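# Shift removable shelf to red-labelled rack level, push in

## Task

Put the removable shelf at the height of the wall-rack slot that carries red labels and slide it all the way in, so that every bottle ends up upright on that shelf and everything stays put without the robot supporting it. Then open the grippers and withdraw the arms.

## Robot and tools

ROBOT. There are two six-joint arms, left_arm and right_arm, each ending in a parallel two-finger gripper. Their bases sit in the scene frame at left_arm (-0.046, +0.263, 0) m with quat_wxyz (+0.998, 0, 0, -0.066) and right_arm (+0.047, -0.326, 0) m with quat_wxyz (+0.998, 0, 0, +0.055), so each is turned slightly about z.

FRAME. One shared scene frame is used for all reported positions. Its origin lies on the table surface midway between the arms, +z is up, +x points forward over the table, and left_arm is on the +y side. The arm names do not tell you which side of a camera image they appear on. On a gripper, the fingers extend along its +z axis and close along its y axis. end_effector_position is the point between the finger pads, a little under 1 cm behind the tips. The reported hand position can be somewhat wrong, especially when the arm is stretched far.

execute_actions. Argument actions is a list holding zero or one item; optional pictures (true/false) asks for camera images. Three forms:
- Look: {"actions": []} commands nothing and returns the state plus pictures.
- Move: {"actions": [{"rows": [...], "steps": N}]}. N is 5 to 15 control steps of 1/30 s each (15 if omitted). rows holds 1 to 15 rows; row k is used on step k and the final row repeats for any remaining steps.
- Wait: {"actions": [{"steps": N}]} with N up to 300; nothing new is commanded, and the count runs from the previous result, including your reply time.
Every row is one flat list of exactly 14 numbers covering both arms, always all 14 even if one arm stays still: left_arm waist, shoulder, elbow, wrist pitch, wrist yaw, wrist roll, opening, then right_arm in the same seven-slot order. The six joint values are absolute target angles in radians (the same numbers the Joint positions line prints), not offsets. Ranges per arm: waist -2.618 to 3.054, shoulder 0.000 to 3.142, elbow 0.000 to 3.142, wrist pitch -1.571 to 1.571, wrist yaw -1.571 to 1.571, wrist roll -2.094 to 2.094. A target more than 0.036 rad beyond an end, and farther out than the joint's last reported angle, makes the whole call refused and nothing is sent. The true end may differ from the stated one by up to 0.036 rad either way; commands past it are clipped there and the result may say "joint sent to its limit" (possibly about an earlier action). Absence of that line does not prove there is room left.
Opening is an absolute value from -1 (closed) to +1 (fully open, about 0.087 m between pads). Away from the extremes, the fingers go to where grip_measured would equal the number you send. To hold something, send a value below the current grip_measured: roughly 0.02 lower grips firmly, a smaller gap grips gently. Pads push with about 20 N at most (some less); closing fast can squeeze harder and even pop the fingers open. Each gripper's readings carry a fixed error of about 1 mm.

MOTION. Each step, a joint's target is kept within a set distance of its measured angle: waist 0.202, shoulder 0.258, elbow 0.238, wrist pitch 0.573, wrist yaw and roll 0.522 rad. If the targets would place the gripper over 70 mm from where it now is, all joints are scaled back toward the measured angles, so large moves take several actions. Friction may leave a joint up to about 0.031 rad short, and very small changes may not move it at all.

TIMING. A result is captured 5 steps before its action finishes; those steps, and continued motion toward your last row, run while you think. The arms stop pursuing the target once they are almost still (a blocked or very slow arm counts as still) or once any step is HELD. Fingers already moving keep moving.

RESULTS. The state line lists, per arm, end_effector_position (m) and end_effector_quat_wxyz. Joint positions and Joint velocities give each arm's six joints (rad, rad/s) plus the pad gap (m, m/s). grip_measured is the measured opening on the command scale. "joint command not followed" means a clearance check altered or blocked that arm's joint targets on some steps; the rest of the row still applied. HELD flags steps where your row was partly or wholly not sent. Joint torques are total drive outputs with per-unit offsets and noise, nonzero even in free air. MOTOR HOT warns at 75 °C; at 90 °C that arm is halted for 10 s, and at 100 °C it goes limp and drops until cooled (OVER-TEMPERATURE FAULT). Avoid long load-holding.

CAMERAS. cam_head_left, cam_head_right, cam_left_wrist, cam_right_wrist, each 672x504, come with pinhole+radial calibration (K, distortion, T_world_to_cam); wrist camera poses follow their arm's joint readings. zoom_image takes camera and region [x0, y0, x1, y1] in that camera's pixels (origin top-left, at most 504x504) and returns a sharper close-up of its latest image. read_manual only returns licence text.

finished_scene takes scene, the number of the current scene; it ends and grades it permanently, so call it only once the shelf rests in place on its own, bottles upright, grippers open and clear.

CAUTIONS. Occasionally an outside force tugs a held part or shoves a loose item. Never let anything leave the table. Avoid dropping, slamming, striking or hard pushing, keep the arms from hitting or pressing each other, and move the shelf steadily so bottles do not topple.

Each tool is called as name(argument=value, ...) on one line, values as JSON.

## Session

execute_actions(actions=[])

Scene clock: 0.00 s of 6000.00 s.
left_arm: end_effector_position=(+0.3322, +0.2108, +0.3590) grip_measured=+1.000 end_effector_quat_wxyz=(+0.706, +0.046, +0.705, -0.055) | right_arm: end_effector_position=(+0.4292, -0.2775, +0.3533) grip_measured=+0.991 end_effector_quat_wxyz=(+0.702, -0.047, +0.710, +0.043)
Joint positions: left_arm=[ 0.002  1.044  1.037  0.009  0.013 -0.012  0.087] | right_arm=[ 0.014  1.057  1.034  0.011 -0.004 -0.005  0.087]
Joint velocities: left_arm=[ 0.012 -0.022 -0.007 -0.037 -0.037  0.022  0.   ] | right_arm=[-0.002 -0.007 -0.007 -0.007  0.007  0.022  0.   ]
Joint torques (N m, as the arm reports them, + toward a larger angle): no reading

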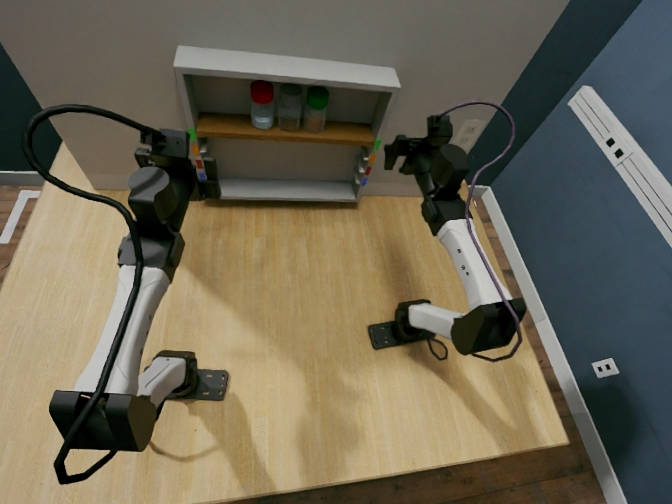

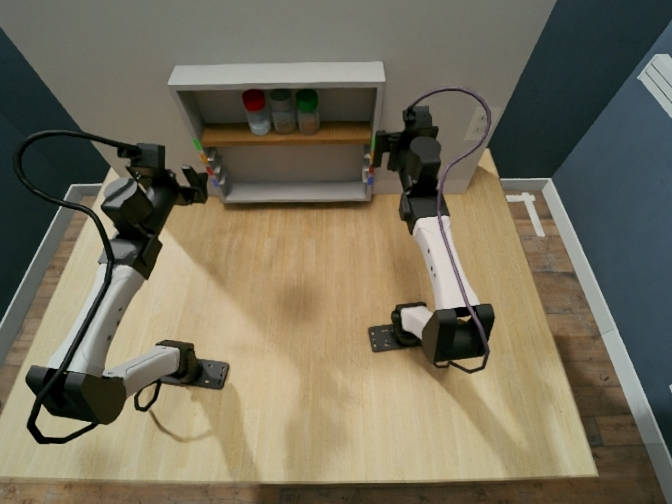

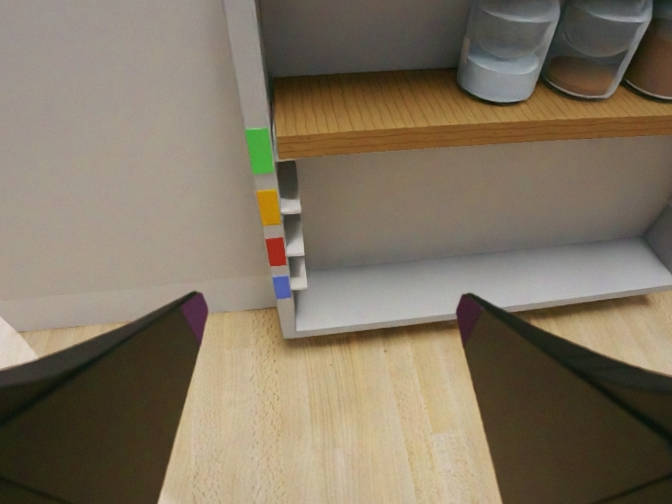

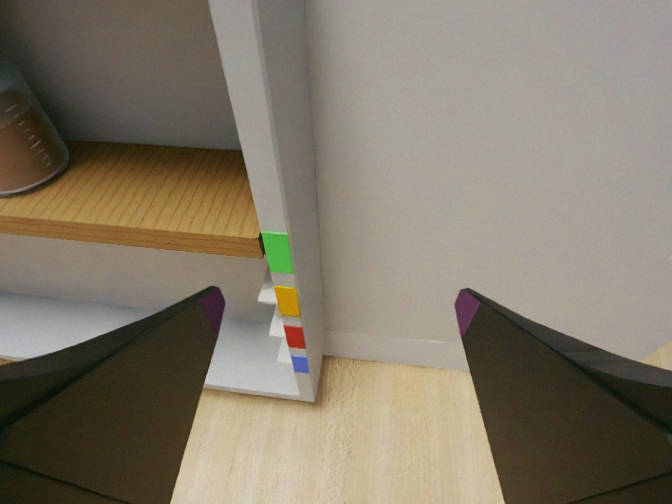

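execute_actions(actions=[{"rows":[[0,1.055,1.04,0.03,-0.005,-0.05,1,0.025,1.06,1.025,0.03,0.02,0.05,1],[-0.005,1.07,1.045,0.05,-0.015,-0.12,1,0.04,1.065,1.015,0.05,0.045,0.12,1],[-0.01,1.09,1.05,0.075,-0.027,-0.2,1,0.06,1.075,1.005,0.075,0.07,0.2,1],[-0.016,1.115,1.054,0.1,-0.04,-0.28,1,0.08,1.087,0.995,0.1,0.1,0.28,1],[-0.022,1.14,1.058,0.125,-0.053,-0.36,1,0.1,1.1,0.985,0.125,0.13,0.36,1],[-0.028,1.166,1.062,0.15,-0.066,-0.44,1,0.122,1.114,0.975,0.15,0.16,0.44,1],[-0.034,1.192,1.066,0.176,-0.079,-0.52,1,0.144,1.129,0.966,0.176,0.19,0.52,1],[-0.04,1.218,1.07,0.202,-0.092,-0.6,1,0.166,1.144,0.957,0.202,0.22,0.6,1],[-0.046,1.244,1.073,0.228,-0.105,-0.68,1,0.188,1.159,0.948,0.228,0.25,0.68,1],[-0.052,1.27,1.076,0.254,-0.118,-0.76,1,0.21,1.174,0.939,0.254,0.28,0.76,1],[-0.058,1.296,1.079,0.28,-0.131,-0.84,1,0.232,1.189,0.93,0.28,0.308,0.84,1],[-0.064,1.322,1.082,0.305,-0.144,-0.92,1,0.254,1.204,0.922,0.305,0.335,0.92,1],[-0.07,1.348,1.085,0.33,-0.157,-1.0,1,0.275,1.219,0.914,0.33,0.362,1.0,1],[-0.076,1.374,1.088,0.355,-0.17,-1.08,1,0.295,1.234,0.906,0.355,0.388,1.08,1],[-0.082,1.4,1.091,0.38,-0.183,-1.16,1,0.315,1.249,0.898,0.38,0.413,1.16,1]],"steps":15}])

execute_actions(actions=[{"rows":[[-0.088,1.425,1.094,0.405,-0.196,-1.24,1,0.335,1.265,0.891,0.405,0.437,1.24,1],[-0.094,1.45,1.097,0.428,-0.208,-1.31,1,0.354,1.281,0.885,0.428,0.46,1.31,1],[-0.1,1.474,1.1,0.449,-0.219,-1.37,1,0.372,1.297,0.879,0.449,0.481,1.37,1],[-0.105,1.497,1.104,0.468,-0.229,-1.425,1,0.388,1.312,0.874,0.468,0.5,1.425,1],[-0.11,1.518,1.107,0.484,-0.238,-1.47,1,0.402,1.326,0.869,0.484,0.517,1.47,1],[-0.114,1.537,1.11,0.497,-0.245,-1.51,1,0.414,1.339,0.865,0.497,0.531,1.51,1],[-0.118,1.554,1.113,0.507,-0.251,-1.54,1,0.424,1.351,0.862,0.507,0.542,1.54,1],[-0.121,1.568,1.115,0.515,-0.256,-1.56,1,0.432,1.361,0.859,0.515,0.55,1.56,1],[-0.124,1.58,1.117,0.52,-0.259,-1.575,1,0.439,1.37,0.857,0.52,0.555,1.575,1],[-0.126,1.589,1.118,0.522,-0.26,-1.58,1,0.443,1.377,0.855,0.522,0.557,1.582,1],[-0.127,1.596,1.119,0.522,-0.26,-1.58,1,0.446,1.382,0.854,0.522,0.557,1.582,1],[-0.128,1.6,1.12,0.522,-0.26,-1.58,1,0.448,1.385,0.854,0.522,0.557,1.582,1]],"steps":15}])

execute_actions(actions=[{"steps":8}], pictures=true)

Scene clock: 2.63 s of 6000.00 s.
left_arm: end_effector_position=(+0.3729, +0.1853, +0.3472) grip_measured=+1.000 end_effector_quat_wxyz=(+0.682, -0.124, +0.694, -0.196) | right_arm: end_effector_position=(+0.4431, -0.2256, +0.3423) grip_measured=+0.991 end_effector_quat_wxyz=(+0.684, +0.119, +0.692, +0.199)
Joint positions: left_arm=[-0.034  1.201  1.053  0.156 -0.063 -0.456  0.087] | right_arm=[0.162 1.128 0.984 0.157 0.161 0.451 0.087]
Joint velocities: left_arm=[-0.178  0.872  0.066  0.623 -0.403 -2.029  0.   ] | right_arm=[ 0.598  0.51  -0.315  0.505  0.711  2.029  0.001]
Joint torques (N m, as the arm reports them, + toward a larger angle): left_arm=[-0.01 -3.12  8.71  1.75 -0.04  0.1 ] | right_arm=[ 0.98 -2.39  6.01  1.91  0.1  -0.03]
Steps of this call (steps 1 to 69: nothing new was sent; steps 70 to 79: the first 10 steps of this action). Readings (joint positions):
70: left_arm=[0.002 1.044 1.037 0.009 0.011 -0.016] | right_arm=[0.014 1.057 1.034 0.011 -0.002 0.001]
71: left_arm=[0.002 1.044 1.037 0.012 0.008 -0.032] | right_arm=[0.016 1.057 1.034 0.014 0.004 0.019]
73: left_arm=[-0.001 1.055 1.037 0.036 -0.004 -0.098] | right_arm=[0.037 1.060 1.032 0.033 0.030 0.089]
77: left_arm=[-0.022 1.141 1.048 0.113 -0.041 -0.321] | right_arm=[0.118 1.094 1.005 0.114 0.111 0.315]
79: the state above

Scene clock: 3.13 s of 6000.00 s.
left_arm: end_effector_position=(+0.4545, +0.1363, +0.3112) grip_measured=+1.000 end_effector_quat_wxyz=(+0.526, -0.461, +0.542, -0.465) | right_arm: end_effector_position=(+0.4637, -0.1340, +0.3033) grip_measured=+0.991 end_effector_quat_wxyz=(+0.523, +0.454, +0.549, +0.468)
Joint positions: left_arm=[-0.114  1.559  1.09   0.457 -0.227 -1.431  0.087] | right_arm=[0.423 1.353 0.881 0.456 0.494 1.428 0.087]
Joint velocities: left_arm=[-0.085  0.388  0.046  0.271 -0.125 -0.945  0.   ] | right_arm=[ 0.198  0.271 -0.081  0.315  0.286  0.96  -0.   ]
Joint torques (N m, as the arm reports them, + toward a larger angle): left_arm=[-0.09 -7.36  8.96  1.87 -0.06  0.04] | right_arm=[ 0.71 -4.51  6.52  2.    0.16 -0.1 ]
Steps of this call (steps 1 to 5: the last 5 steps of your previous action; steps 6 to 15: the first 10 steps of this action). Readings (joint positions):
6: left_arm=[-0.070 1.369 1.063 0.287 -0.136 -0.905] | right_arm=[0.290 1.232 0.924 0.285 0.317 0.901]
7: left_arm=[-0.075 1.395 1.067 0.311 -0.149 -0.981] | right_arm=[0.310 1.247 0.917 0.308 0.342 0.977]
9: left_arm=[-0.087 1.443 1.074 0.357 -0.173 -1.124] | right_arm=[0.348 1.277 0.905 0.354 0.390 1.121]
13: left_arm=[-0.107 1.528 1.086 0.432 -0.213 -1.354] | right_arm=[0.406 1.332 0.888 0.431 0.468 1.351]
15: the state above

Scene clock: 3.40 s of 6000.00 s.
left_arm: end_effector_position=(+0.4613, +0.1345, +0.3099) grip_measured=+1.000 end_effector_quat_wxyz=(+0.503, -0.494, +0.509, -0.494) | right_arm: end_effector_position=(+0.4667, -0.1327, +0.3036) grip_measured=+0.991 end_effector_quat_wxyz=(+0.502, +0.492, +0.512, +0.494)
Joint positions: left_arm=[-0.121  1.592  1.091  0.495 -0.248 -1.549  0.087] | right_arm=[0.437 1.378 0.874 0.495 0.536 1.547 0.087]
Joint velocities: left_arm=[-0.017 -0.012 -0.022  0.139 -0.037 -0.212  0.   ] | right_arm=[-0.017 -0.007  0.002  0.066  0.11   0.183  0.001]
Joint torques (N m, as the arm reports them, + toward a larger angle): left_arm=[-0.05 -7.41  9.32  1.83 -0.06  0.03] | right_arm=[ 1.   -4.74  6.51  1.94  0.17 -0.05]
Kept back: nothing.
Steps of this call (steps 1 to 5: the last 5 steps of your previous action; steps 6 to 8: the robot went on to your last target). Readings (joint positions):
1: left_arm=[-0.117 1.571 1.091 0.466 -0.232 -1.460] | right_arm=[0.429 1.362 0.879 0.465 0.504 1.457]
2: left_arm=[-0.119 1.580 1.091 0.472 -0.236 -1.482] | right_arm=[0.433 1.369 0.877 0.471 0.512 1.480]
4: left_arm=[-0.120 1.590 1.091 0.480 -0.242 -1.515] | right_arm=[0.437 1.377 0.874 0.480 0.523 1.512]
8: the state above
camera_calibration (this result's frames):
cam_left_wrist: T_world_to_cam=[[0.0133815, -0.0208866, 0.999692, -0.316086], [-0.775973, -0.63076, -0.00279155, 0.460936], [0.630624, -0.775697, -0.0246479, -0.0382833], [0, 0, 0, 1]] pos_world=[0.386046, 0.254442, 0.316332]
cam_right_wrist: T_world_to_cam=[[0.00248442, -0.0248936, -0.999687, 0.299327], [-0.77454, 0.632277, -0.0176695, 0.47256], [0.632519, 0.774342, -0.0177103, -0.048696], [0, 0, 0, 1]] pos_world=[0.396074, -0.25363, 0.30672]

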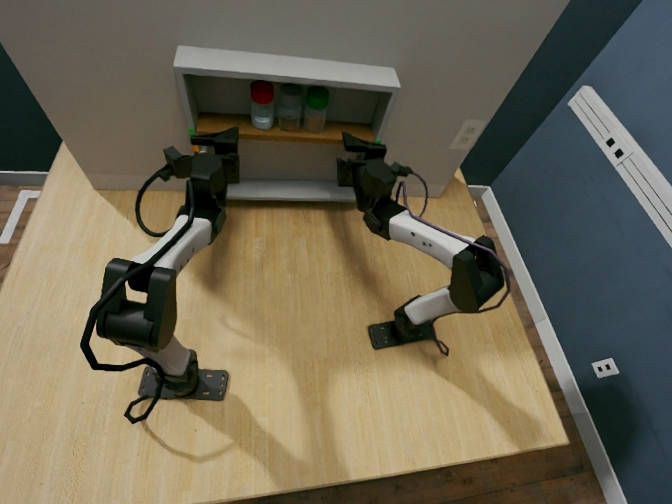

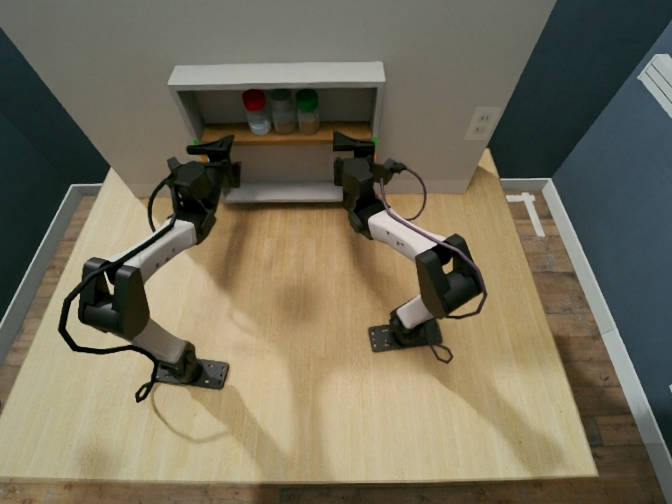

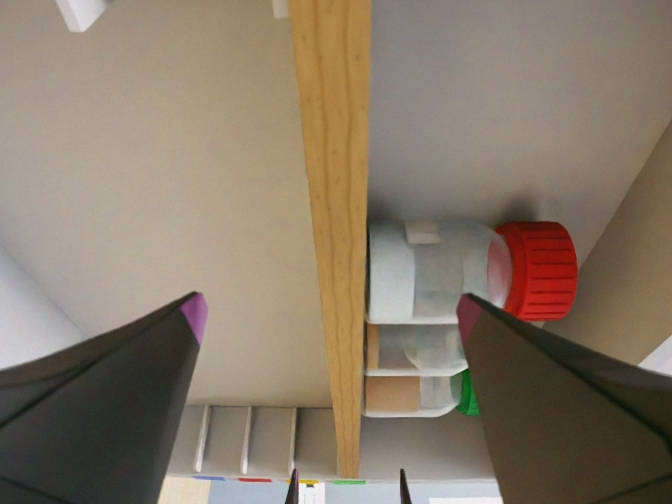

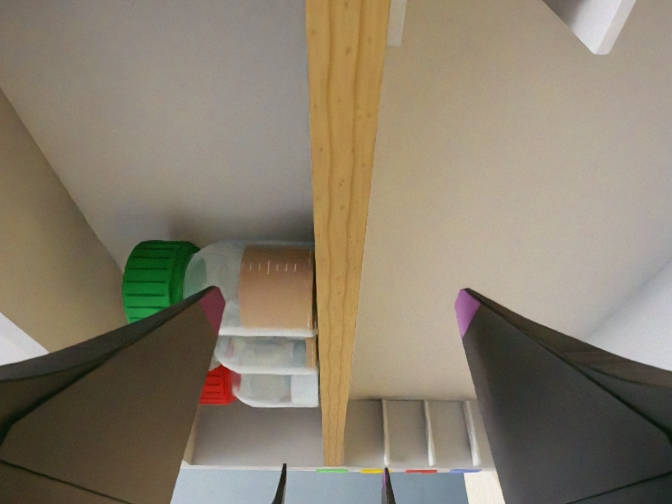

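execute_actions(actions=[{"rows":[[-0.12,1.607,1.125,0.515,-0.25,-1.58,1,0.436,1.392,0.875,0.526,0.54,1.582,1],[-0.113,1.618,1.136,0.51,-0.243,-1.58,0.95,0.424,1.402,0.895,0.53,0.528,1.582,0.95],[-0.11,1.632,1.15,0.506,-0.238,-1.58,0.9,0.416,1.415,0.908,0.534,0.518,1.582,0.9],[-0.107,1.648,1.167,0.503,-0.234,-1.58,0.85,0.408,1.43,0.921,0.538,0.508,1.582,0.85],[-0.104,1.666,1.185,0.501,-0.231,-1.58,0.8,0.399,1.447,0.935,0.542,0.499,1.582,0.8],[-0.1,1.684,1.204,0.499,-0.227,-1.58,0.74,0.39,1.464,0.95,0.545,0.49,1.582,0.74],[-0.097,1.702,1.223,0.497,-0.224,-1.58,0.68,0.382,1.481,0.965,0.548,0.482,1.582,0.68],[-0.094,1.72,1.243,0.495,-0.221,-1.58,0.6,0.374,1.498,0.98,0.55,0.474,1.582,0.6],[-0.091,1.738,1.262,0.494,-0.218,-1.58,0.52,0.367,1.514,0.995,0.552,0.467,1.582,0.52],[-0.088,1.755,1.281,0.493,-0.215,-1.58,0.44,0.36,1.53,1.009,0.553,0.461,1.582,0.44],[-0.085,1.77,1.298,0.492,-0.213,-1.58,0.35,0.354,1.544,1.022,0.554,0.456,1.582,0.35],[-0.083,1.783,1.313,0.491,-0.211,-1.58,0.26,0.348,1.556,1.033,0.555,0.452,1.582,0.26],[-0.081,1.793,1.325,0.49,-0.209,-1.58,0.17,0.344,1.566,1.043,0.555,0.45,1.582,0.17],[-0.079,1.801,1.334,0.489,-0.208,-1.58,0.08,0.341,1.573,1.05,0.555,0.448,1.582,0.08],[-0.078,1.806,1.339,0.489,-0.208,-1.58,0.0,0.339,1.578,1.054,0.555,0.448,1.582,0.0]],"steps":15}])

execute_actions(actions=[{"steps":11}], pictures=true)

Scene clock: 4.37 s of 6000.00 s.
left_arm: end_effector_position=(+0.4932, +0.1347, +0.3246) grip_measured=+0.481 end_effector_quat_wxyz=(+0.506, -0.494, +0.490, -0.510) | right_arm: end_effector_position=(+0.4994, -0.1358, +0.3038) grip_measured=+0.481 end_effector_quat_wxyz=(+0.501, +0.501, +0.500, +0.498)
Joint positions: left_arm=[-0.101  1.704  1.23   0.506 -0.234 -1.571  0.065] | right_arm=[0.384 1.491 0.96  0.529 0.5   1.57  0.065]
Joint velocities: left_arm=[ 0.081  0.549  0.54  -0.022  0.11  -0.066 -0.071] | right_arm=[-0.227  0.501  0.432  0.022 -0.212 -0.007 -0.072]
Joint torques (N m, as the arm reports them, + toward a larger angle): left_arm=[ 1.24 -7.73  8.47  1.56  0.12  0.04] | right_arm=[-1.09 -5.47  9.94  1.99 -0.08 -0.03]
Steps of this call (steps 1 to 19: the robot went on to your last target; steps 20 to 29: the first 10 steps of this action). Readings (joint positions):
20: left_arm=[-0.121 1.592 1.091 0.507 -0.253 -1.571] | right_arm=[0.437 1.378 0.874 0.506 0.546 1.570]
21: left_arm=[-0.121 1.593 1.094 0.506 -0.253 -1.571] | right_arm=[0.437 1.379 0.874 0.508 0.545 1.570]
23: left_arm=[-0.120 1.607 1.116 0.506 -0.250 -1.571] | right_arm=[0.432 1.391 0.881 0.514 0.538 1.570]
27: left_arm=[-0.109 1.667 1.192 0.506 -0.239 -1.571] | right_arm=[0.401 1.455 0.931 0.524 0.514 1.570]
29: the state above

Scene clock: 4.73 s of 6000.00 s.
left_arm: end_effector_position=(+0.5175, +0.1354, +0.3132) grip_measured=+0.000 end_effector_quat_wxyz=(+0.502, -0.498, +0.496, -0.504) | right_arm: end_effector_position=(+0.5220, -0.1361, +0.3015) grip_measured=+0.000 end_effector_quat_wxyz=(+0.500, +0.501, +0.501, +0.497)
Joint positions: left_arm=[-0.085  1.796  1.313  0.495 -0.217 -1.571  0.044] | right_arm=[0.35  1.569 1.027 0.537 0.463 1.57  0.044]
Joint velocities: left_arm=[-0.002 -0.007  0.051  0.022 -0.007 -0.007 -0.001] | right_arm=[0.002 0.002 0.022 0.051 0.007 0.037 0.   ]
Joint torques (N m, as the arm reports them, + toward a larger angle): left_arm=[ 1.2  -9.41  8.67  1.64  0.11  0.04] | right_arm=[-1.14 -6.12 10.15  1.99 -0.07 -0.05]
Kept back: nothing.
Steps of this call (steps 1 to 5: the last 5 steps of your previous action; steps 6 to 11: the robot went on to your last target). Readings (joint positions):
1: left_arm=[-0.098 1.723 1.248 0.505 -0.231 -1.571] | right_arm=[0.376 1.508 0.974 0.530 0.494 1.570]
2: left_arm=[-0.095 1.740 1.265 0.504 -0.229 -1.571] | right_arm=[0.370 1.523 0.987 0.532 0.488 1.570]
4: left_arm=[-0.090 1.770 1.292 0.502 -0.224 -1.571] | right_arm=[0.358 1.548 1.009 0.534 0.478 1.570]
8: left_arm=[-0.085 1.796 1.312 0.496 -0.218 -1.571] | right_arm=[0.350 1.569 1.026 0.535 0.467 1.570]
11: the state above
camera_calibration (this result's frames):
cam_left_wrist: T_world_to_cam=[[-0.00397632, 0.00611131, 0.999973, -0.314848], [-0.773344, -0.633987, 0.000799451, 0.503149], [0.633975, -0.77332, 0.00724708, -0.0849942], [0, 0, 0, 1]] pos_world=[0.44174, 0.255186, 0.315053]
cam_right_wrist: T_world_to_cam=[[0.00597794, 0.000957304, -0.999982, 0.298812], [-0.765162, 0.643826, -0.00395783, 0.50997], [0.64381, 0.765172, 0.00458124, -0.0948856], [0, 0, 0, 1]] pos_world=[0.449512, -0.256014, 0.301259]

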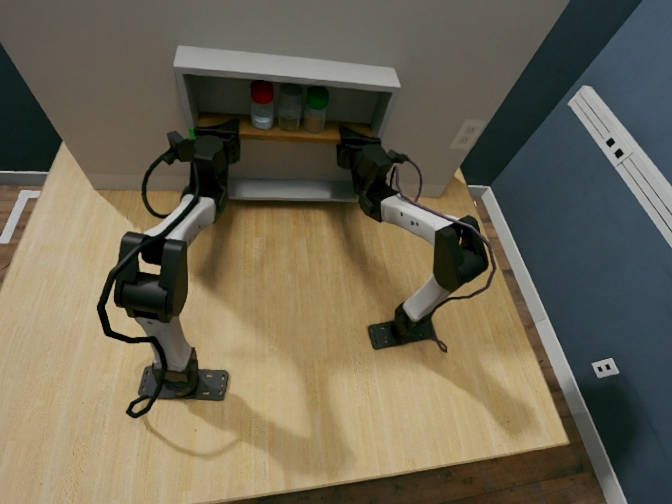

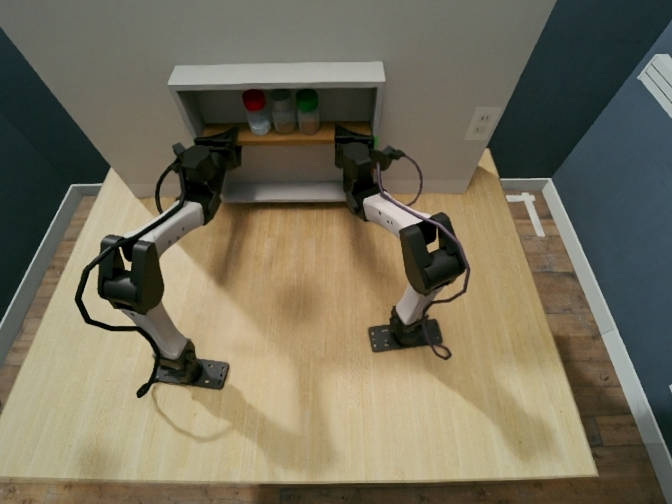

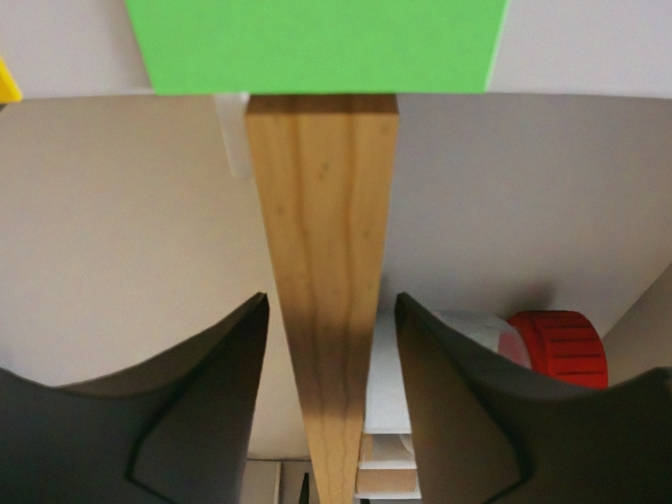

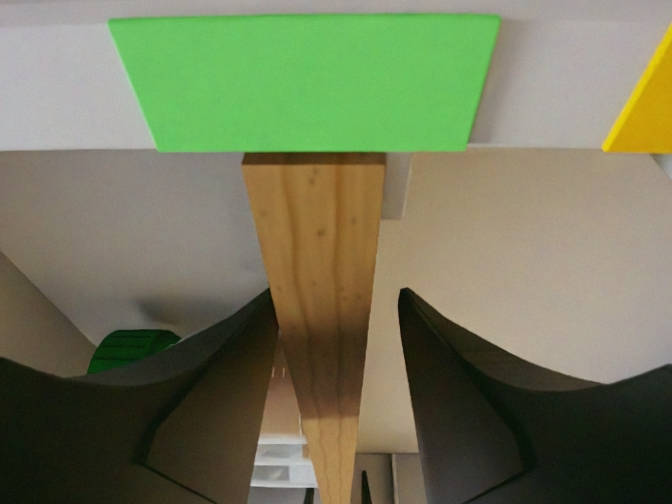

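execute_actions(actions=[{"rows":[[-0.078,1.8,1.339,0.497,-0.208,-1.58,-0.1,0.339,1.572,1.058,0.555,0.448,1.582,-0.1],[-0.078,1.796,1.339,0.5,-0.208,-1.58,-0.2,0.339,1.569,1.061,0.555,0.448,1.582,-0.2],[-0.082,1.796,1.339,0.5,-0.212,-1.575,-0.29,0.345,1.569,1.062,0.555,0.452,1.575,-0.29],[-0.085,1.796,1.339,0.5,-0.216,-1.572,-0.36,0.35,1.569,1.062,0.555,0.458,1.572,-0.36],[-0.085,1.796,1.339,0.5,-0.216,-1.572,-0.42,0.35,1.569,1.062,0.555,0.46,1.572,-0.42],[-0.085,1.796,1.339,0.5,-0.216,-1.572,-0.46,0.35,1.569,1.062,0.555,0.46,1.572,-0.46],[-0.085,1.796,1.339,0.5,-0.216,-1.572,-0.5,0.35,1.569,1.062,0.555,0.46,1.572,-0.5],[-0.085,1.796,1.339,0.5,-0.216,-1.572,-0.53,0.35,1.569,1.062,0.555,0.46,1.572,-0.53],[-0.085,1.796,1.339,0.5,-0.216,-1.572,-0.555,0.35,1.569,1.062,0.555,0.46,1.572,-0.555],[-0.085,1.796,1.339,0.5,-0.216,-1.572,-0.575,0.35,1.569,1.062,0.555,0.46,1.572,-0.58],[-0.085,1.796,1.339,0.5,-0.216,-1.572,-0.595,0.35,1.569,1.062,0.555,0.46,1.572,-0.6],[-0.085,1.796,1.339,0.5,-0.216,-1.572,-0.615,0.35,1.569,1.062,0.555,0.46,1.572,-0.62],[-0.085,1.796,1.339,0.5,-0.216,-1.572,-0.63,0.35,1.569,1.062,0.555,0.46,1.572,-0.64],[-0.085,1.796,1.339,0.5,-0.216,-1.572,-0.64,0.35,1.569,1.062,0.555,0.46,1.572,-0.65]],"steps":15}])

execute_actions(actions=[{"rows":[[-0.085,1.793,1.34,0.515,-0.216,-1.572,-0.64,0.35,1.566,1.063,0.565,0.46,1.57,-0.65],[-0.085,1.79,1.341,0.535,-0.216,-1.572,-0.64,0.35,1.563,1.064,0.582,0.46,1.57,-0.65],[-0.085,1.787,1.342,0.555,-0.216,-1.572,-0.64,0.35,1.56,1.065,0.601,0.46,1.57,-0.65],[-0.085,1.784,1.343,0.575,-0.216,-1.572,-0.64,0.35,1.557,1.066,0.62,0.46,1.57,-0.65],[-0.085,1.78,1.344,0.595,-0.216,-1.572,-0.64,0.35,1.554,1.067,0.64,0.46,1.57,-0.65],[-0.085,1.776,1.346,0.613,-0.216,-1.572,-0.64,0.35,1.551,1.068,0.658,0.46,1.57,-0.65],[-0.085,1.772,1.348,0.628,-0.216,-1.572,-0.64,0.35,1.548,1.069,0.673,0.46,1.57,-0.65],[-0.085,1.769,1.35,0.64,-0.216,-1.572,-0.64,0.35,1.545,1.07,0.685,0.46,1.57,-0.65],[-0.085,1.768,1.35,0.65,-0.216,-1.572,-0.64,0.35,1.544,1.07,0.695,0.46,1.57,-0.65]],"steps":15}])

execute_actions(actions=[{"steps":6}])

Scene clock: 5.80 s of 6000.00 s.
left_arm: end_effector_position=(+0.5176, +0.1351, +0.3144) grip_measured=-0.564 end_effector_quat_wxyz=(+0.502, -0.497, +0.496, -0.505) | right_arm: end_effector_position=(+0.5220, -0.1352, +0.3038) grip_measured=-0.567 end_effector_quat_wxyz=(+0.500, +0.499, +0.500, +0.501)
Joint positions: left_arm=[-0.085  1.796  1.316  0.495 -0.215 -1.571  0.019] | right_arm=[0.35  1.569 1.03  0.54  0.459 1.57  0.019]
Joint velocities: left_arm=[-0.007  0.002 -0.002  0.051 -0.007 -0.037 -0.02 ] | right_arm=[-0.007 -0.007  0.061 -0.007 -0.051  0.007 -0.023]
Joint torques (N m, as the arm reports them, + toward a larger angle): left_arm=[  0.53 -10.23   8.64   1.75   0.03   0.16] | right_arm=[ 0.1  -6.67 10.24  1.96  0.03 -0.14]
Steps of this call (steps 1 to 22: the robot went on to your last target; steps 23 to 32: the first 10 steps of this action). Readings (joint positions):
23: left_arm=[-0.085 1.796 1.316 0.495 -0.215 -1.571] | right_arm=[0.350 1.569 1.028 0.539 0.459 1.570]
24: left_arm=[-0.085 1.796 1.316 0.495 -0.215 -1.571] | right_arm=[0.350 1.569 1.028 0.539 0.459 1.570]
26: left_arm=[-0.085 1.796 1.316 0.495 -0.215 -1.571] | right_arm=[0.350 1.569 1.028 0.539 0.459 1.570]
30: left_arm=[-0.085 1.796 1.316 0.495 -0.215 -1.571] | right_arm=[0.350 1.569 1.028 0.539 0.459 1.570]
32: the state above

Scene clock: 6.30 s of 6000.00 s.
left_arm: end_effector_position=(+0.5176, +0.1351, +0.3174) grip_measured=-0.596 end_effector_quat_wxyz=(+0.504, -0.494, +0.493, -0.508) | right_arm: end_effector_position=(+0.5222, -0.1352, +0.3071) grip_measured=-0.609 end_effector_quat_wxyz=(+0.503, +0.497, +0.497, +0.503)
Joint positions: left_arm=[-0.085  1.796  1.316  0.506 -0.215 -1.571  0.018] | right_arm=[0.35  1.569 1.033 0.55  0.459 1.564 0.017]
Joint velocities: left_arm=[ 0.017 -0.012  0.012  0.007 -0.037 -0.007 -0.001] | right_arm=[ 0.012  0.002 -0.002  0.007 -0.022  0.022 -0.001]
Joint torques (N m, as the arm reports them, + toward a larger angle): left_arm=[  0.52 -12.58   9.27   3.06   0.02   0.06] | right_arm=[ 0.07 -8.46 11.    3.22  0.02 -0.13]
Steps of this call (steps 1 to 5: the last 5 steps of your previous action; steps 6 to 15: the first 10 steps of this action). Readings (joint positions):
6: left_arm=[-0.085 1.796 1.316 0.493 -0.215 -1.572] | right_arm=[0.350 1.569 1.033 0.539 0.459 1.570]
7: left_arm=[-0.085 1.796 1.316 0.494 -0.215 -1.572] | right_arm=[0.350 1.569 1.033 0.539 0.459 1.570]
9: left_arm=[-0.085 1.796 1.316 0.497 -0.215 -1.572] | right_arm=[0.350 1.569 1.033 0.542 0.459 1.568]
13: left_arm=[-0.085 1.796 1.316 0.503 -0.215 -1.572] | right_arm=[0.350 1.569 1.033 0.548 0.459 1.565]
15: the state above

Scene clock: 6.50 s of 6000.00 s.
left_arm: end_effector_position=(+0.5175, +0.1351, +0.3189) grip_measured=-0.596 end_effector_quat_wxyz=(+0.506, -0.492, +0.492, -0.510) | right_arm: end_effector_position=(+0.5222, -0.1352, +0.3084) grip_measured=-0.609 end_effector_quat_wxyz=(+0.504, +0.496, +0.496, +0.505)
Joint positions: left_arm=[-0.085  1.796  1.316  0.513 -0.215 -1.568  0.018] | right_arm=[0.35  1.569 1.033 0.555 0.459 1.564 0.017]
Joint velocities: left_arm=[-0.027  0.002 -0.007  0.007  0.051 -0.007 -0.   ] | right_arm=[-0.012 -0.022 -0.012  0.037 -0.051 -0.022 -0.001]
Joint torques (N m, as the arm reports them, + toward a larger angle): left_arm=[  0.5  -12.36   9.53   3.04   0.02   0.06] | right_arm=[ 0.04 -8.51 11.19  3.19  0.02 -0.11]
Kept back: nothing.
Steps of this call (steps 1 to 5: the last 5 steps of your previous action; step 6: the robot went on to your last target). Readings (joint positions):
1: left_arm=[-0.085 1.796 1.316 0.508 -0.215 -1.570] | right_arm=[0.350 1.569 1.033 0.551 0.459 1.564]
2: left_arm=[-0.085 1.796 1.316 0.510 -0.215 -1.569] | right_arm=[0.350 1.569 1.033 0.553 0.459 1.564]
4: left_arm=[-0.085 1.796 1.316 0.512 -0.215 -1.568] | right_arm=[0.350 1.569 1.033 0.554 0.459 1.564]
6: the state above

execute_actions(actions=[{"rows":[[-0.09,1.755,1.345,0.64,-0.224,-1.568,-0.64,0.357,1.535,1.062,0.685,0.469,1.564,-0.65],[-0.093,1.742,1.338,0.63,-0.227,-1.568,-0.64,0.362,1.525,1.053,0.675,0.474,1.564,-0.65],[-0.094,1.733,1.33,0.622,-0.229,-1.568,-0.64,0.364,1.516,1.045,0.666,0.479,1.564,-0.65],[-0.095,1.723,1.321,0.615,-0.231,-1.568,-0.64,0.367,1.507,1.038,0.658,0.484,1.564,-0.65],[-0.097,1.713,1.311,0.61,-0.233,-1.568,-0.64,0.37,1.497,1.031,0.651,0.489,1.564,-0.65],[-0.098,1.703,1.301,0.606,-0.235,-1.568,-0.64,0.374,1.488,1.023,0.645,0.493,1.564,-0.65],[-0.1,1.692,1.29,0.603,-0.237,-1.568,-0.64,0.378,1.478,1.015,0.64,0.498,1.564,-0.65],[-0.102,1.682,1.28,0.601,-0.239,-1.568,-0.64,0.382,1.468,1.007,0.636,0.503,1.564,-0.65],[-0.103,1.672,1.269,0.6,-0.241,-1.568,-0.64,0.386,1.458,0.999,0.632,0.508,1.564,-0.65],[-0.105,1.662,1.258,0.6,-0.243,-1.568,-0.64,0.39,1.449,0.991,0.629,0.513,1.564,-0.65],[-0.107,1.651,1.247,0.6,-0.245,-1.568,-0.64,0.394,1.439,0.982,0.626,0.518,1.564,-0.65],[-0.108,1.641,1.236,0.603,-0.247,-1.568,-0.64,0.398,1.429,0.974,0.624,0.523,1.564,-0.65],[-0.11,1.629,1.223,0.606,-0.249,-1.568,-0.64,0.403,1.418,0.964,0.622,0.529,1.564,-0.65],[-0.113,1.616,1.208,0.609,-0.252,-1.568,-0.64,0.409,1.405,0.953,0.62,0.535,1.564,-0.65],[-0.116,1.602,1.193,0.612,-0.255,-1.568,-0.64,0.416,1.392,0.942,0.617,0.542,1.564,-0.65]],"steps":15}])

execute_actions(actions=[{"rows":[[-0.118,1.589,1.178,0.615,-0.258,-1.568,-0.64,0.422,1.379,0.931,0.614,0.549,1.564,-0.65],[-0.121,1.575,1.163,0.615,-0.261,-1.568,-0.64,0.429,1.367,0.92,0.611,0.556,1.564,-0.65],[-0.124,1.561,1.148,0.615,-0.264,-1.568,-0.64,0.435,1.354,0.909,0.608,0.563,1.564,-0.65],[-0.126,1.548,1.134,0.615,-0.267,-1.568,-0.64,0.442,1.341,0.898,0.605,0.57,1.564,-0.65],[-0.129,1.534,1.119,0.615,-0.27,-1.568,-0.64,0.449,1.328,0.888,0.601,0.577,1.564,-0.65],[-0.132,1.52,1.105,0.615,-0.273,-1.568,-0.64,0.456,1.315,0.878,0.597,0.584,1.564,-0.65],[-0.135,1.506,1.092,0.615,-0.276,-1.568,-0.64,0.464,1.303,0.868,0.593,0.591,1.564,-0.65],[-0.138,1.493,1.079,0.615,-0.279,-1.568,-0.64,0.471,1.29,0.859,0.589,0.598,1.564,-0.65],[-0.141,1.479,1.066,0.615,-0.281,-1.568,-0.64,0.479,1.277,0.849,0.586,0.604,1.564,-0.65],[-0.144,1.466,1.053,0.615,-0.283,-1.568,-0.64,0.486,1.265,0.84,0.583,0.609,1.564,-0.65],[-0.147,1.454,1.042,0.615,-0.285,-1.568,-0.64,0.493,1.254,0.832,0.581,0.613,1.564,-0.65],[-0.149,1.444,1.032,0.615,-0.286,-1.568,-0.64,0.498,1.245,0.825,0.579,0.615,1.564,-0.65],[-0.151,1.436,1.024,0.615,-0.287,-1.568,-0.64,0.503,1.237,0.819,0.578,0.617,1.564,-0.65],[-0.152,1.429,1.018,0.615,-0.287,-1.568,-0.64,0.507,1.231,0.815,0.578,0.617,1.564,-0.65],[-0.153,1.425,1.014,0.615,-0.287,-1.568,-0.64,0.509,1.227,0.812,0.578,0.617,1.564,-0.65]],"steps":15}])

execute_actions(actions=[{"steps":9}], pictures=true)

Scene clock: 8.30 s of 6000.00 s.
left_arm: end_effector_position=(+0.5028, +0.1350, +0.3196) grip_measured=-0.596 end_effector_quat_wxyz=(+0.505, -0.495, +0.495, -0.506) | right_arm: end_effector_position=(+0.5070, -0.1358, +0.3100) grip_measured=-0.609 end_effector_quat_wxyz=(+0.504, +0.497, +0.499, +0.500)
Joint positions: left_arm=[-0.094  1.74   1.262  0.5   -0.225 -1.567  0.018] | right_arm=[0.371 1.512 0.994 0.529 0.483 1.56  0.017]
Joint velocities: left_arm=[-0.032 -0.325 -0.31  -0.007 -0.037 -0.007  0.   ] | right_arm=[ 0.11  -0.315 -0.237 -0.081  0.051 -0.037  0.   ]
Joint torques (N m, as the arm reports them, + toward a larger angle): left_arm=[  0.05 -14.28   8.11   2.75  -0.05   0.1 ] | right_arm=[ 1.12 -9.46  9.05  2.88  0.15 -0.1 ]
Steps of this call (steps 1 to 15: the robot went on to your last target; steps 16 to 44: nothing new was sent; steps 45 to 54: the first 10 steps of this action). Readings (joint positions):
45: left_arm=[-0.085 1.796 1.316 0.514 -0.215 -1.567] | right_arm=[0.350 1.569 1.033 0.556 0.459 1.563]
46: left_arm=[-0.085 1.796 1.316 0.514 -0.216 -1.567] | right_arm=[0.350 1.569 1.033 0.556 0.460 1.562]
48: left_arm=[-0.085 1.795 1.315 0.512 -0.216 -1.567] | right_arm=[0.351 1.566 1.033 0.553 0.462 1.562]
52: left_arm=[-0.091 1.764 1.283 0.504 -0.222 -1.567] | right_arm=[0.362 1.534 1.010 0.536 0.475 1.560]
54: the state above

Scene clock: 8.80 s of 6000.00 s.
left_arm: end_effector_position=(+0.4494, +0.1354, +0.3207) grip_measured=-0.596 end_effector_quat_wxyz=(+0.504, -0.496, +0.496, -0.504) | right_arm: end_effector_position=(+0.4539, -0.1355, +0.3115) grip_measured=-0.609 end_effector_quat_wxyz=(+0.504, +0.497, +0.499, +0.500)
Joint positions: left_arm=[-0.13   1.543  1.061  0.499 -0.264 -1.567  0.018] | right_arm=[0.461 1.327 0.847 0.489 0.573 1.56  0.017]
Joint velocities: left_arm=[-0.085 -0.403 -0.388 -0.037 -0.081  0.037 -0.   ] | right_arm=[ 0.208 -0.354 -0.276 -0.154  0.227 -0.022 -0.   ]
Joint torques (N m, as the arm reports them, + toward a larger angle): left_arm=[ -0.23 -12.08   7.93   2.83  -0.05   0.1 ] | right_arm=[ 1.37 -7.55  8.94  2.86  0.12 -0.12]
Steps of this call (steps 1 to 5: the last 5 steps of your previous action; steps 6 to 15: the first 10 steps of this action). Readings (joint positions):
6: left_arm=[-0.106 1.667 1.191 0.498 -0.237 -1.567] | right_arm=[0.400 1.443 0.941 0.517 0.512 1.560]
7: left_arm=[-0.109 1.654 1.177 0.499 -0.240 -1.567] | right_arm=[0.406 1.430 0.931 0.514 0.518 1.560]
9: left_arm=[-0.114 1.625 1.146 0.499 -0.246 -1.567] | right_arm=[0.419 1.404 0.908 0.509 0.531 1.560]
13: left_arm=[-0.125 1.570 1.088 0.499 -0.258 -1.567] | right_arm=[0.447 1.352 0.866 0.496 0.558 1.560]
15: the state above

Scene clock: 9.10 s of 6000.00 s.
left_arm: end_effector_position=(+0.4309, +0.1356, +0.3254) grip_measured=-0.596 end_effector_quat_wxyz=(+0.506, -0.494, +0.493, -0.507) | right_arm: end_effector_position=(+0.4360, -0.1355, +0.3156) grip_measured=-0.609 end_effector_quat_wxyz=(+0.504, +0.496, +0.495, +0.505)
Joint positions: left_arm=[-0.145  1.473  1.002  0.499 -0.278 -1.565  0.018] | right_arm=[0.496 1.263 0.806 0.478 0.606 1.56  0.017]
Joint velocities: left_arm=[-0.012 -0.002 -0.012 -0.007  0.007  0.051  0.   ] | right_arm=[ 0.007 -0.012  0.007  0.037 -0.007  0.066 -0.   ]
Joint torques (N m, as the arm reports them, + toward a larger angle): left_arm=[ -0.14 -10.72   7.91   2.8   -0.07   0.06] | right_arm=[ 1.23 -6.88  8.48  2.77  0.11 -0.12]
Kept back: nothing.
Steps of this call (steps 1 to 5: the last 5 steps of your previous action; steps 6 to 9: the robot went on to your last target). Readings (joint positions):
1: left_arm=[-0.133 1.530 1.048 0.499 -0.267 -1.567] | right_arm=[0.468 1.314 0.837 0.486 0.579 1.560]
2: left_arm=[-0.136 1.517 1.036 0.499 -0.269 -1.567] | right_arm=[0.475 1.302 0.829 0.484 0.586 1.560]
4: left_arm=[-0.140 1.494 1.017 0.499 -0.274 -1.567] | right_arm=[0.486 1.281 0.816 0.480 0.595 1.560]
8: left_arm=[-0.144 1.474 1.002 0.499 -0.278 -1.565] | right_arm=[0.496 1.263 0.806 0.478 0.605 1.560]
9: the state above
camera_calibration (this result's frames):
cam_left_wrist: T_world_to_cam=[[-0.0192119, 0.00470948, 0.999804, -0.320606], [-0.772219, -0.635246, -0.0118464, 0.440042], [0.635066, -0.772295, 0.0158411, -0.0333964], [0, 0, 0, 1]] pos_world=[0.354858, 0.255253, 0.326285]
cam_right_wrist: T_world_to_cam=[[0.0276195, 0.00529977, -0.999604, 0.304372], [-0.767574, 0.640713, -0.0178114, 0.448892], [0.640365, 0.767762, 0.0217641, -0.0436669], [0, 0, 0, 1]] pos_world=[0.364114, -0.255699, 0.313198]

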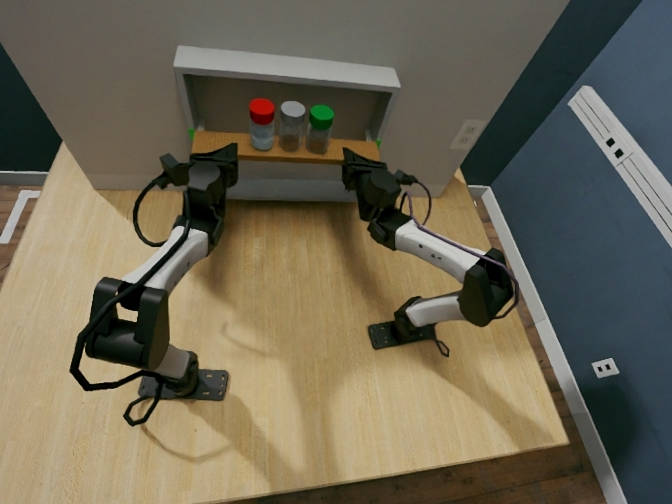

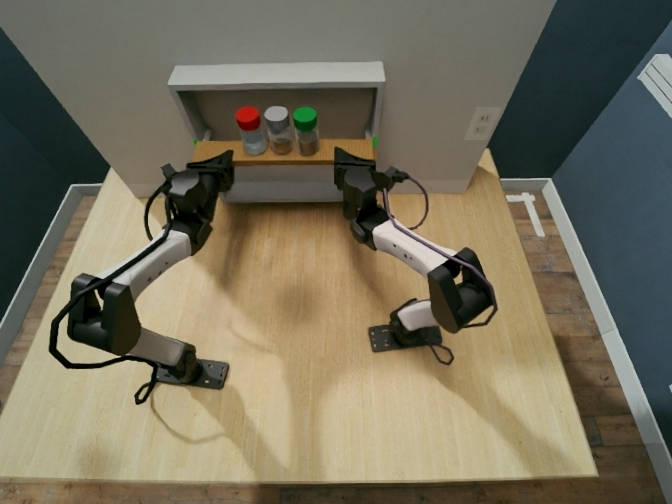

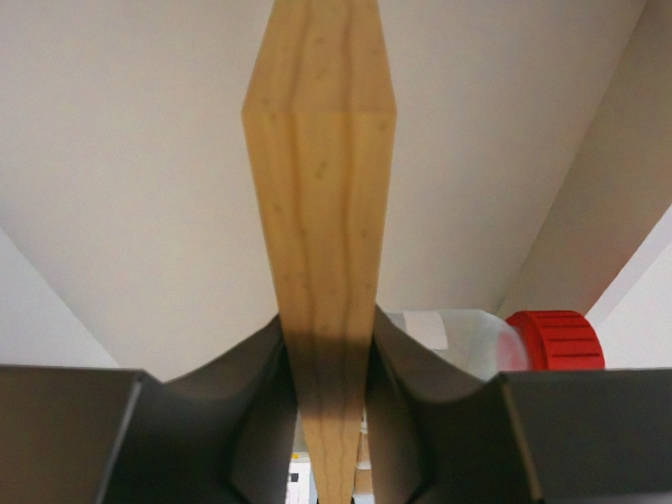

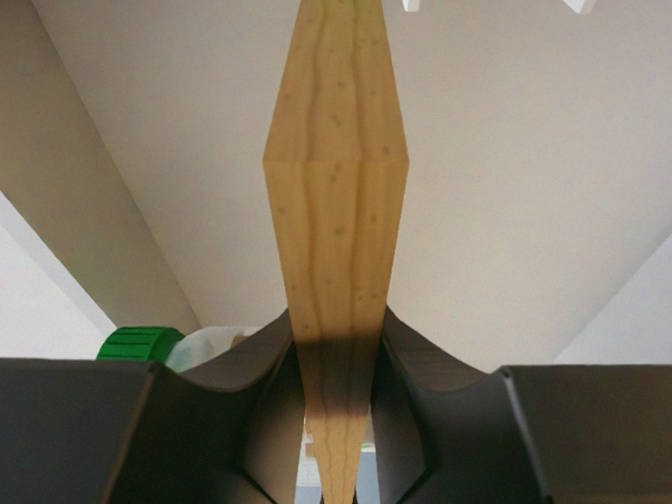

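execute_actions(actions=[{"rows":[[-0.15,1.44,1.014,0.635,-0.283,-1.566,-0.64,0.505,1.24,0.812,0.605,0.612,1.56,-0.65],[-0.148,1.453,1.011,0.655,-0.28,-1.566,-0.64,0.502,1.251,0.809,0.628,0.61,1.56,-0.65],[-0.148,1.455,1.005,0.674,-0.28,-1.566,-0.64,0.502,1.252,0.802,0.647,0.61,1.56,-0.65],[-0.148,1.458,0.995,0.69,-0.28,-1.566,-0.64,0.502,1.255,0.792,0.664,0.61,1.56,-0.65],[-0.148,1.462,0.983,0.707,-0.28,-1.566,-0.64,0.502,1.259,0.779,0.681,0.61,1.56,-0.65],[-0.148,1.466,0.971,0.723,-0.28,-1.566,-0.64,0.502,1.263,0.766,0.698,0.61,1.56,-0.65],[-0.148,1.47,0.959,0.74,-0.28,-1.566,-0.64,0.502,1.268,0.753,0.716,0.61,1.56,-0.65],[-0.148,1.475,0.947,0.756,-0.28,-1.566,-0.64,0.502,1.273,0.741,0.734,0.61,1.56,-0.65],[-0.148,1.481,0.936,0.773,-0.28,-1.566,-0.64,0.502,1.278,0.729,0.752,0.61,1.56,-0.65],[-0.148,1.486,0.924,0.79,-0.28,-1.566,-0.64,0.502,1.284,0.717,0.77,0.61,1.56,-0.65],[-0.148,1.492,0.913,0.807,-0.28,-1.566,-0.64,0.502,1.29,0.705,0.789,0.61,1.56,-0.65],[-0.148,1.498,0.902,0.824,-0.28,-1.566,-0.64,0.502,1.297,0.693,0.808,0.61,1.56,-0.65],[-0.148,1.504,0.891,0.841,-0.28,-1.566,-0.64,0.502,1.304,0.681,0.827,0.61,1.56,-0.65],[-0.148,1.511,0.881,0.859,-0.28,-1.566,-0.64,0.502,1.312,0.67,0.846,0.61,1.56,-0.65],[-0.148,1.518,0.871,0.876,-0.28,-1.566,-0.64,0.502,1.32,0.659,0.866,0.61,1.56,-0.65]],"steps":15}])

execute_actions(actions=[{"rows":[[-0.148,1.525,0.86,0.893,-0.28,-1.566,-0.64,0.502,1.328,0.648,0.885,0.61,1.56,-0.65],[-0.148,1.533,0.85,0.911,-0.28,-1.566,-0.64,0.502,1.337,0.637,0.906,0.61,1.56,-0.65],[-0.148,1.541,0.841,0.929,-0.28,-1.566,-0.64,0.502,1.346,0.626,0.926,0.61,1.56,-0.65],[-0.148,1.549,0.831,0.947,-0.28,-1.566,-0.64,0.502,1.356,0.616,0.946,0.61,1.56,-0.65],[-0.148,1.557,0.822,0.965,-0.28,-1.566,-0.64,0.502,1.366,0.606,0.967,0.61,1.56,-0.65],[-0.148,1.566,0.813,0.983,-0.28,-1.566,-0.64,0.502,1.377,0.596,0.988,0.61,1.56,-0.65],[-0.148,1.575,0.804,1.001,-0.28,-1.566,-0.64,0.502,1.387,0.586,1.01,0.61,1.56,-0.65],[-0.148,1.584,0.795,1.019,-0.28,-1.566,-0.64,0.502,1.399,0.576,1.031,0.61,1.56,-0.65],[-0.148,1.594,0.786,1.035,-0.28,-1.566,-0.64,0.502,1.411,0.567,1.05,0.61,1.56,-0.65],[-0.148,1.604,0.778,1.048,-0.28,-1.566,-0.64,0.502,1.423,0.557,1.066,0.61,1.56,-0.65],[-0.148,1.612,0.772,1.058,-0.28,-1.566,-0.64,0.502,1.432,0.551,1.078,0.61,1.56,-0.65],[-0.148,1.618,0.767,1.065,-0.28,-1.566,-0.64,0.502,1.44,0.545,1.086,0.61,1.56,-0.65],[-0.148,1.623,0.763,1.065,-0.28,-1.566,-0.64,0.502,1.447,0.541,1.086,0.61,1.56,-0.65],[-0.148,1.627,0.76,1.065,-0.28,-1.566,-0.64,0.502,1.452,0.537,1.086,0.61,1.56,-0.65],[-0.148,1.63,0.758,1.065,-0.28,-1.566,-0.64,0.502,1.455,0.535,1.086,0.61,1.56,-0.65]],"steps":15}])

execute_actions(actions=[{"steps":12}])

Scene clock: 10.97 s of 6000.00 s.
left_arm: end_effector_position=(+0.4284, +0.1357, +0.3125) grip_measured=-0.596 end_effector_quat_wxyz=(+0.512, -0.486, +0.488, -0.513) | right_arm: end_effector_position=(+0.4348, -0.1356, +0.3010) grip_measured=-0.609 end_effector_quat_wxyz=(+0.506, +0.492, +0.490, +0.512)
Joint positions: left_arm=[-0.145  1.485  0.936  0.602 -0.275 -1.554  0.018] | right_arm=[0.497 1.281 0.736 0.589 0.603 1.554 0.017]
Joint velocities: left_arm=[ 0.017  0.198 -0.349  0.476 -0.037  0.022 -0.   ] | right_arm=[ 0.007  0.178 -0.369  0.432 -0.007  0.022 -0.001]
Joint torques (N m, as the arm reports them, + toward a larger angle): left_arm=[ 0.28 -7.66  7.6   2.88 -0.01  0.03] | right_arm=[ 0.56 -4.81  8.25  2.84  0.08 -0.09]
Steps of this call (steps 1 to 30: the robot went on to your last target; steps 31 to 46: nothing new was sent; steps 47 to 56: the first 10 steps of this action). Readings (joint positions):
47: left_arm=[-0.145 1.473 1.002 0.498 -0.279 -1.564] | right_arm=[0.497 1.263 0.806 0.476 0.606 1.560]
48: left_arm=[-0.145 1.473 1.002 0.500 -0.279 -1.564] | right_arm=[0.497 1.263 0.806 0.478 0.606 1.560]
50: left_arm=[-0.145 1.473 0.995 0.517 -0.278 -1.562] | right_arm=[0.497 1.263 0.799 0.494 0.606 1.559]
54: left_arm=[-0.145 1.475 0.959 0.572 -0.275 -1.556] | right_arm=[0.497 1.270 0.762 0.555 0.603 1.554]
56: the state above

Scene clock: 11.47 s of 6000.00 s.
left_arm: end_effector_position=(+0.4304, +0.1365, +0.2444) grip_measured=-0.596 end_effector_quat_wxyz=(+0.507, -0.495, +0.494, -0.504) | right_arm: end_effector_position=(+0.4358, -0.1349, +0.2344) grip_measured=-0.609 end_effector_quat_wxyz=(+0.504, +0.494, +0.499, +0.503)
Joint positions: left_arm=[-0.145  1.603  0.781  0.846 -0.282 -1.562  0.018] | right_arm=[0.497 1.413 0.569 0.861 0.603 1.557 0.017]
Joint velocities: left_arm=[ 0.017  0.252 -0.217  0.579  0.007 -0.051 -0.001] | right_arm=[-0.012  0.315 -0.237  0.667 -0.037 -0.007  0.001]
Joint torques (N m, as the arm reports them, + toward a larger angle): left_arm=[ 0.26 -8.55  7.2   2.93  0.06  0.08] | right_arm=[ 0.45 -5.51  7.56  2.89  0.06 -0.15]
Steps of this call (steps 1 to 5: the last 5 steps of your previous action; steps 6 to 15: the first 10 steps of this action). Readings (joint positions):
6: left_arm=[-0.145 1.531 0.863 0.691 -0.279 -1.559] | right_arm=[0.497 1.327 0.659 0.684 0.603 1.555]
7: left_arm=[-0.145 1.538 0.852 0.706 -0.280 -1.560] | right_arm=[0.497 1.336 0.647 0.700 0.603 1.556]
9: left_arm=[-0.145 1.554 0.832 0.739 -0.280 -1.562] | right_arm=[0.497 1.353 0.626 0.737 0.603 1.556]
13: left_arm=[-0.145 1.585 0.797 0.810 -0.281 -1.562] | right_arm=[0.497 1.392 0.587 0.819 0.603 1.557]
15: the state above

Scene clock: 11.87 s of 6000.00 s.
left_arm: end_effector_position=(+0.4306, +0.1366, +0.2230) grip_measured=-0.595 end_effector_quat_wxyz=(+0.504, -0.498, +0.496, -0.501) | right_arm: end_effector_position=(+0.4356, -0.1350, +0.2136) grip_measured=-0.609 end_effector_quat_wxyz=(+0.502, +0.496, +0.502, +0.500)
Joint positions: left_arm=[-0.145  1.653  0.743  0.922 -0.283 -1.567  0.018] | right_arm=[0.497 1.471 0.527 0.949 0.603 1.56  0.017]
Joint velocities: left_arm=[ 0.012 -0.012  0.007  0.095 -0.022 -0.037 -0.001] | right_arm=[-0.002 -0.002 -0.017  0.081 -0.037 -0.022  0.   ]
Joint torques (N m, as the arm reports them, + toward a larger angle): left_arm=[ 0.24 -9.47  7.14  2.94  0.06  0.13] | right_arm=[ 0.54 -6.2   7.69  2.95  0.11 -0.19]
Kept back: nothing.
Steps of this call (steps 1 to 5: the last 5 steps of your previous action; steps 6 to 12: the robot went on to your last target). Readings (joint positions):
1: left_arm=[-0.145 1.611 0.773 0.862 -0.282 -1.562] | right_arm=[0.497 1.424 0.561 0.880 0.603 1.557]
2: left_arm=[-0.145 1.620 0.766 0.875 -0.282 -1.562] | right_arm=[0.497 1.435 0.553 0.896 0.603 1.557]
4: left_arm=[-0.145 1.636 0.754 0.894 -0.283 -1.563] | right_arm=[0.497 1.453 0.540 0.919 0.603 1.557]
8: left_arm=[-0.145 1.652 0.743 0.908 -0.283 -1.567] | right_arm=[0.497 1.471 0.527 0.935 0.603 1.560]
12: the state above


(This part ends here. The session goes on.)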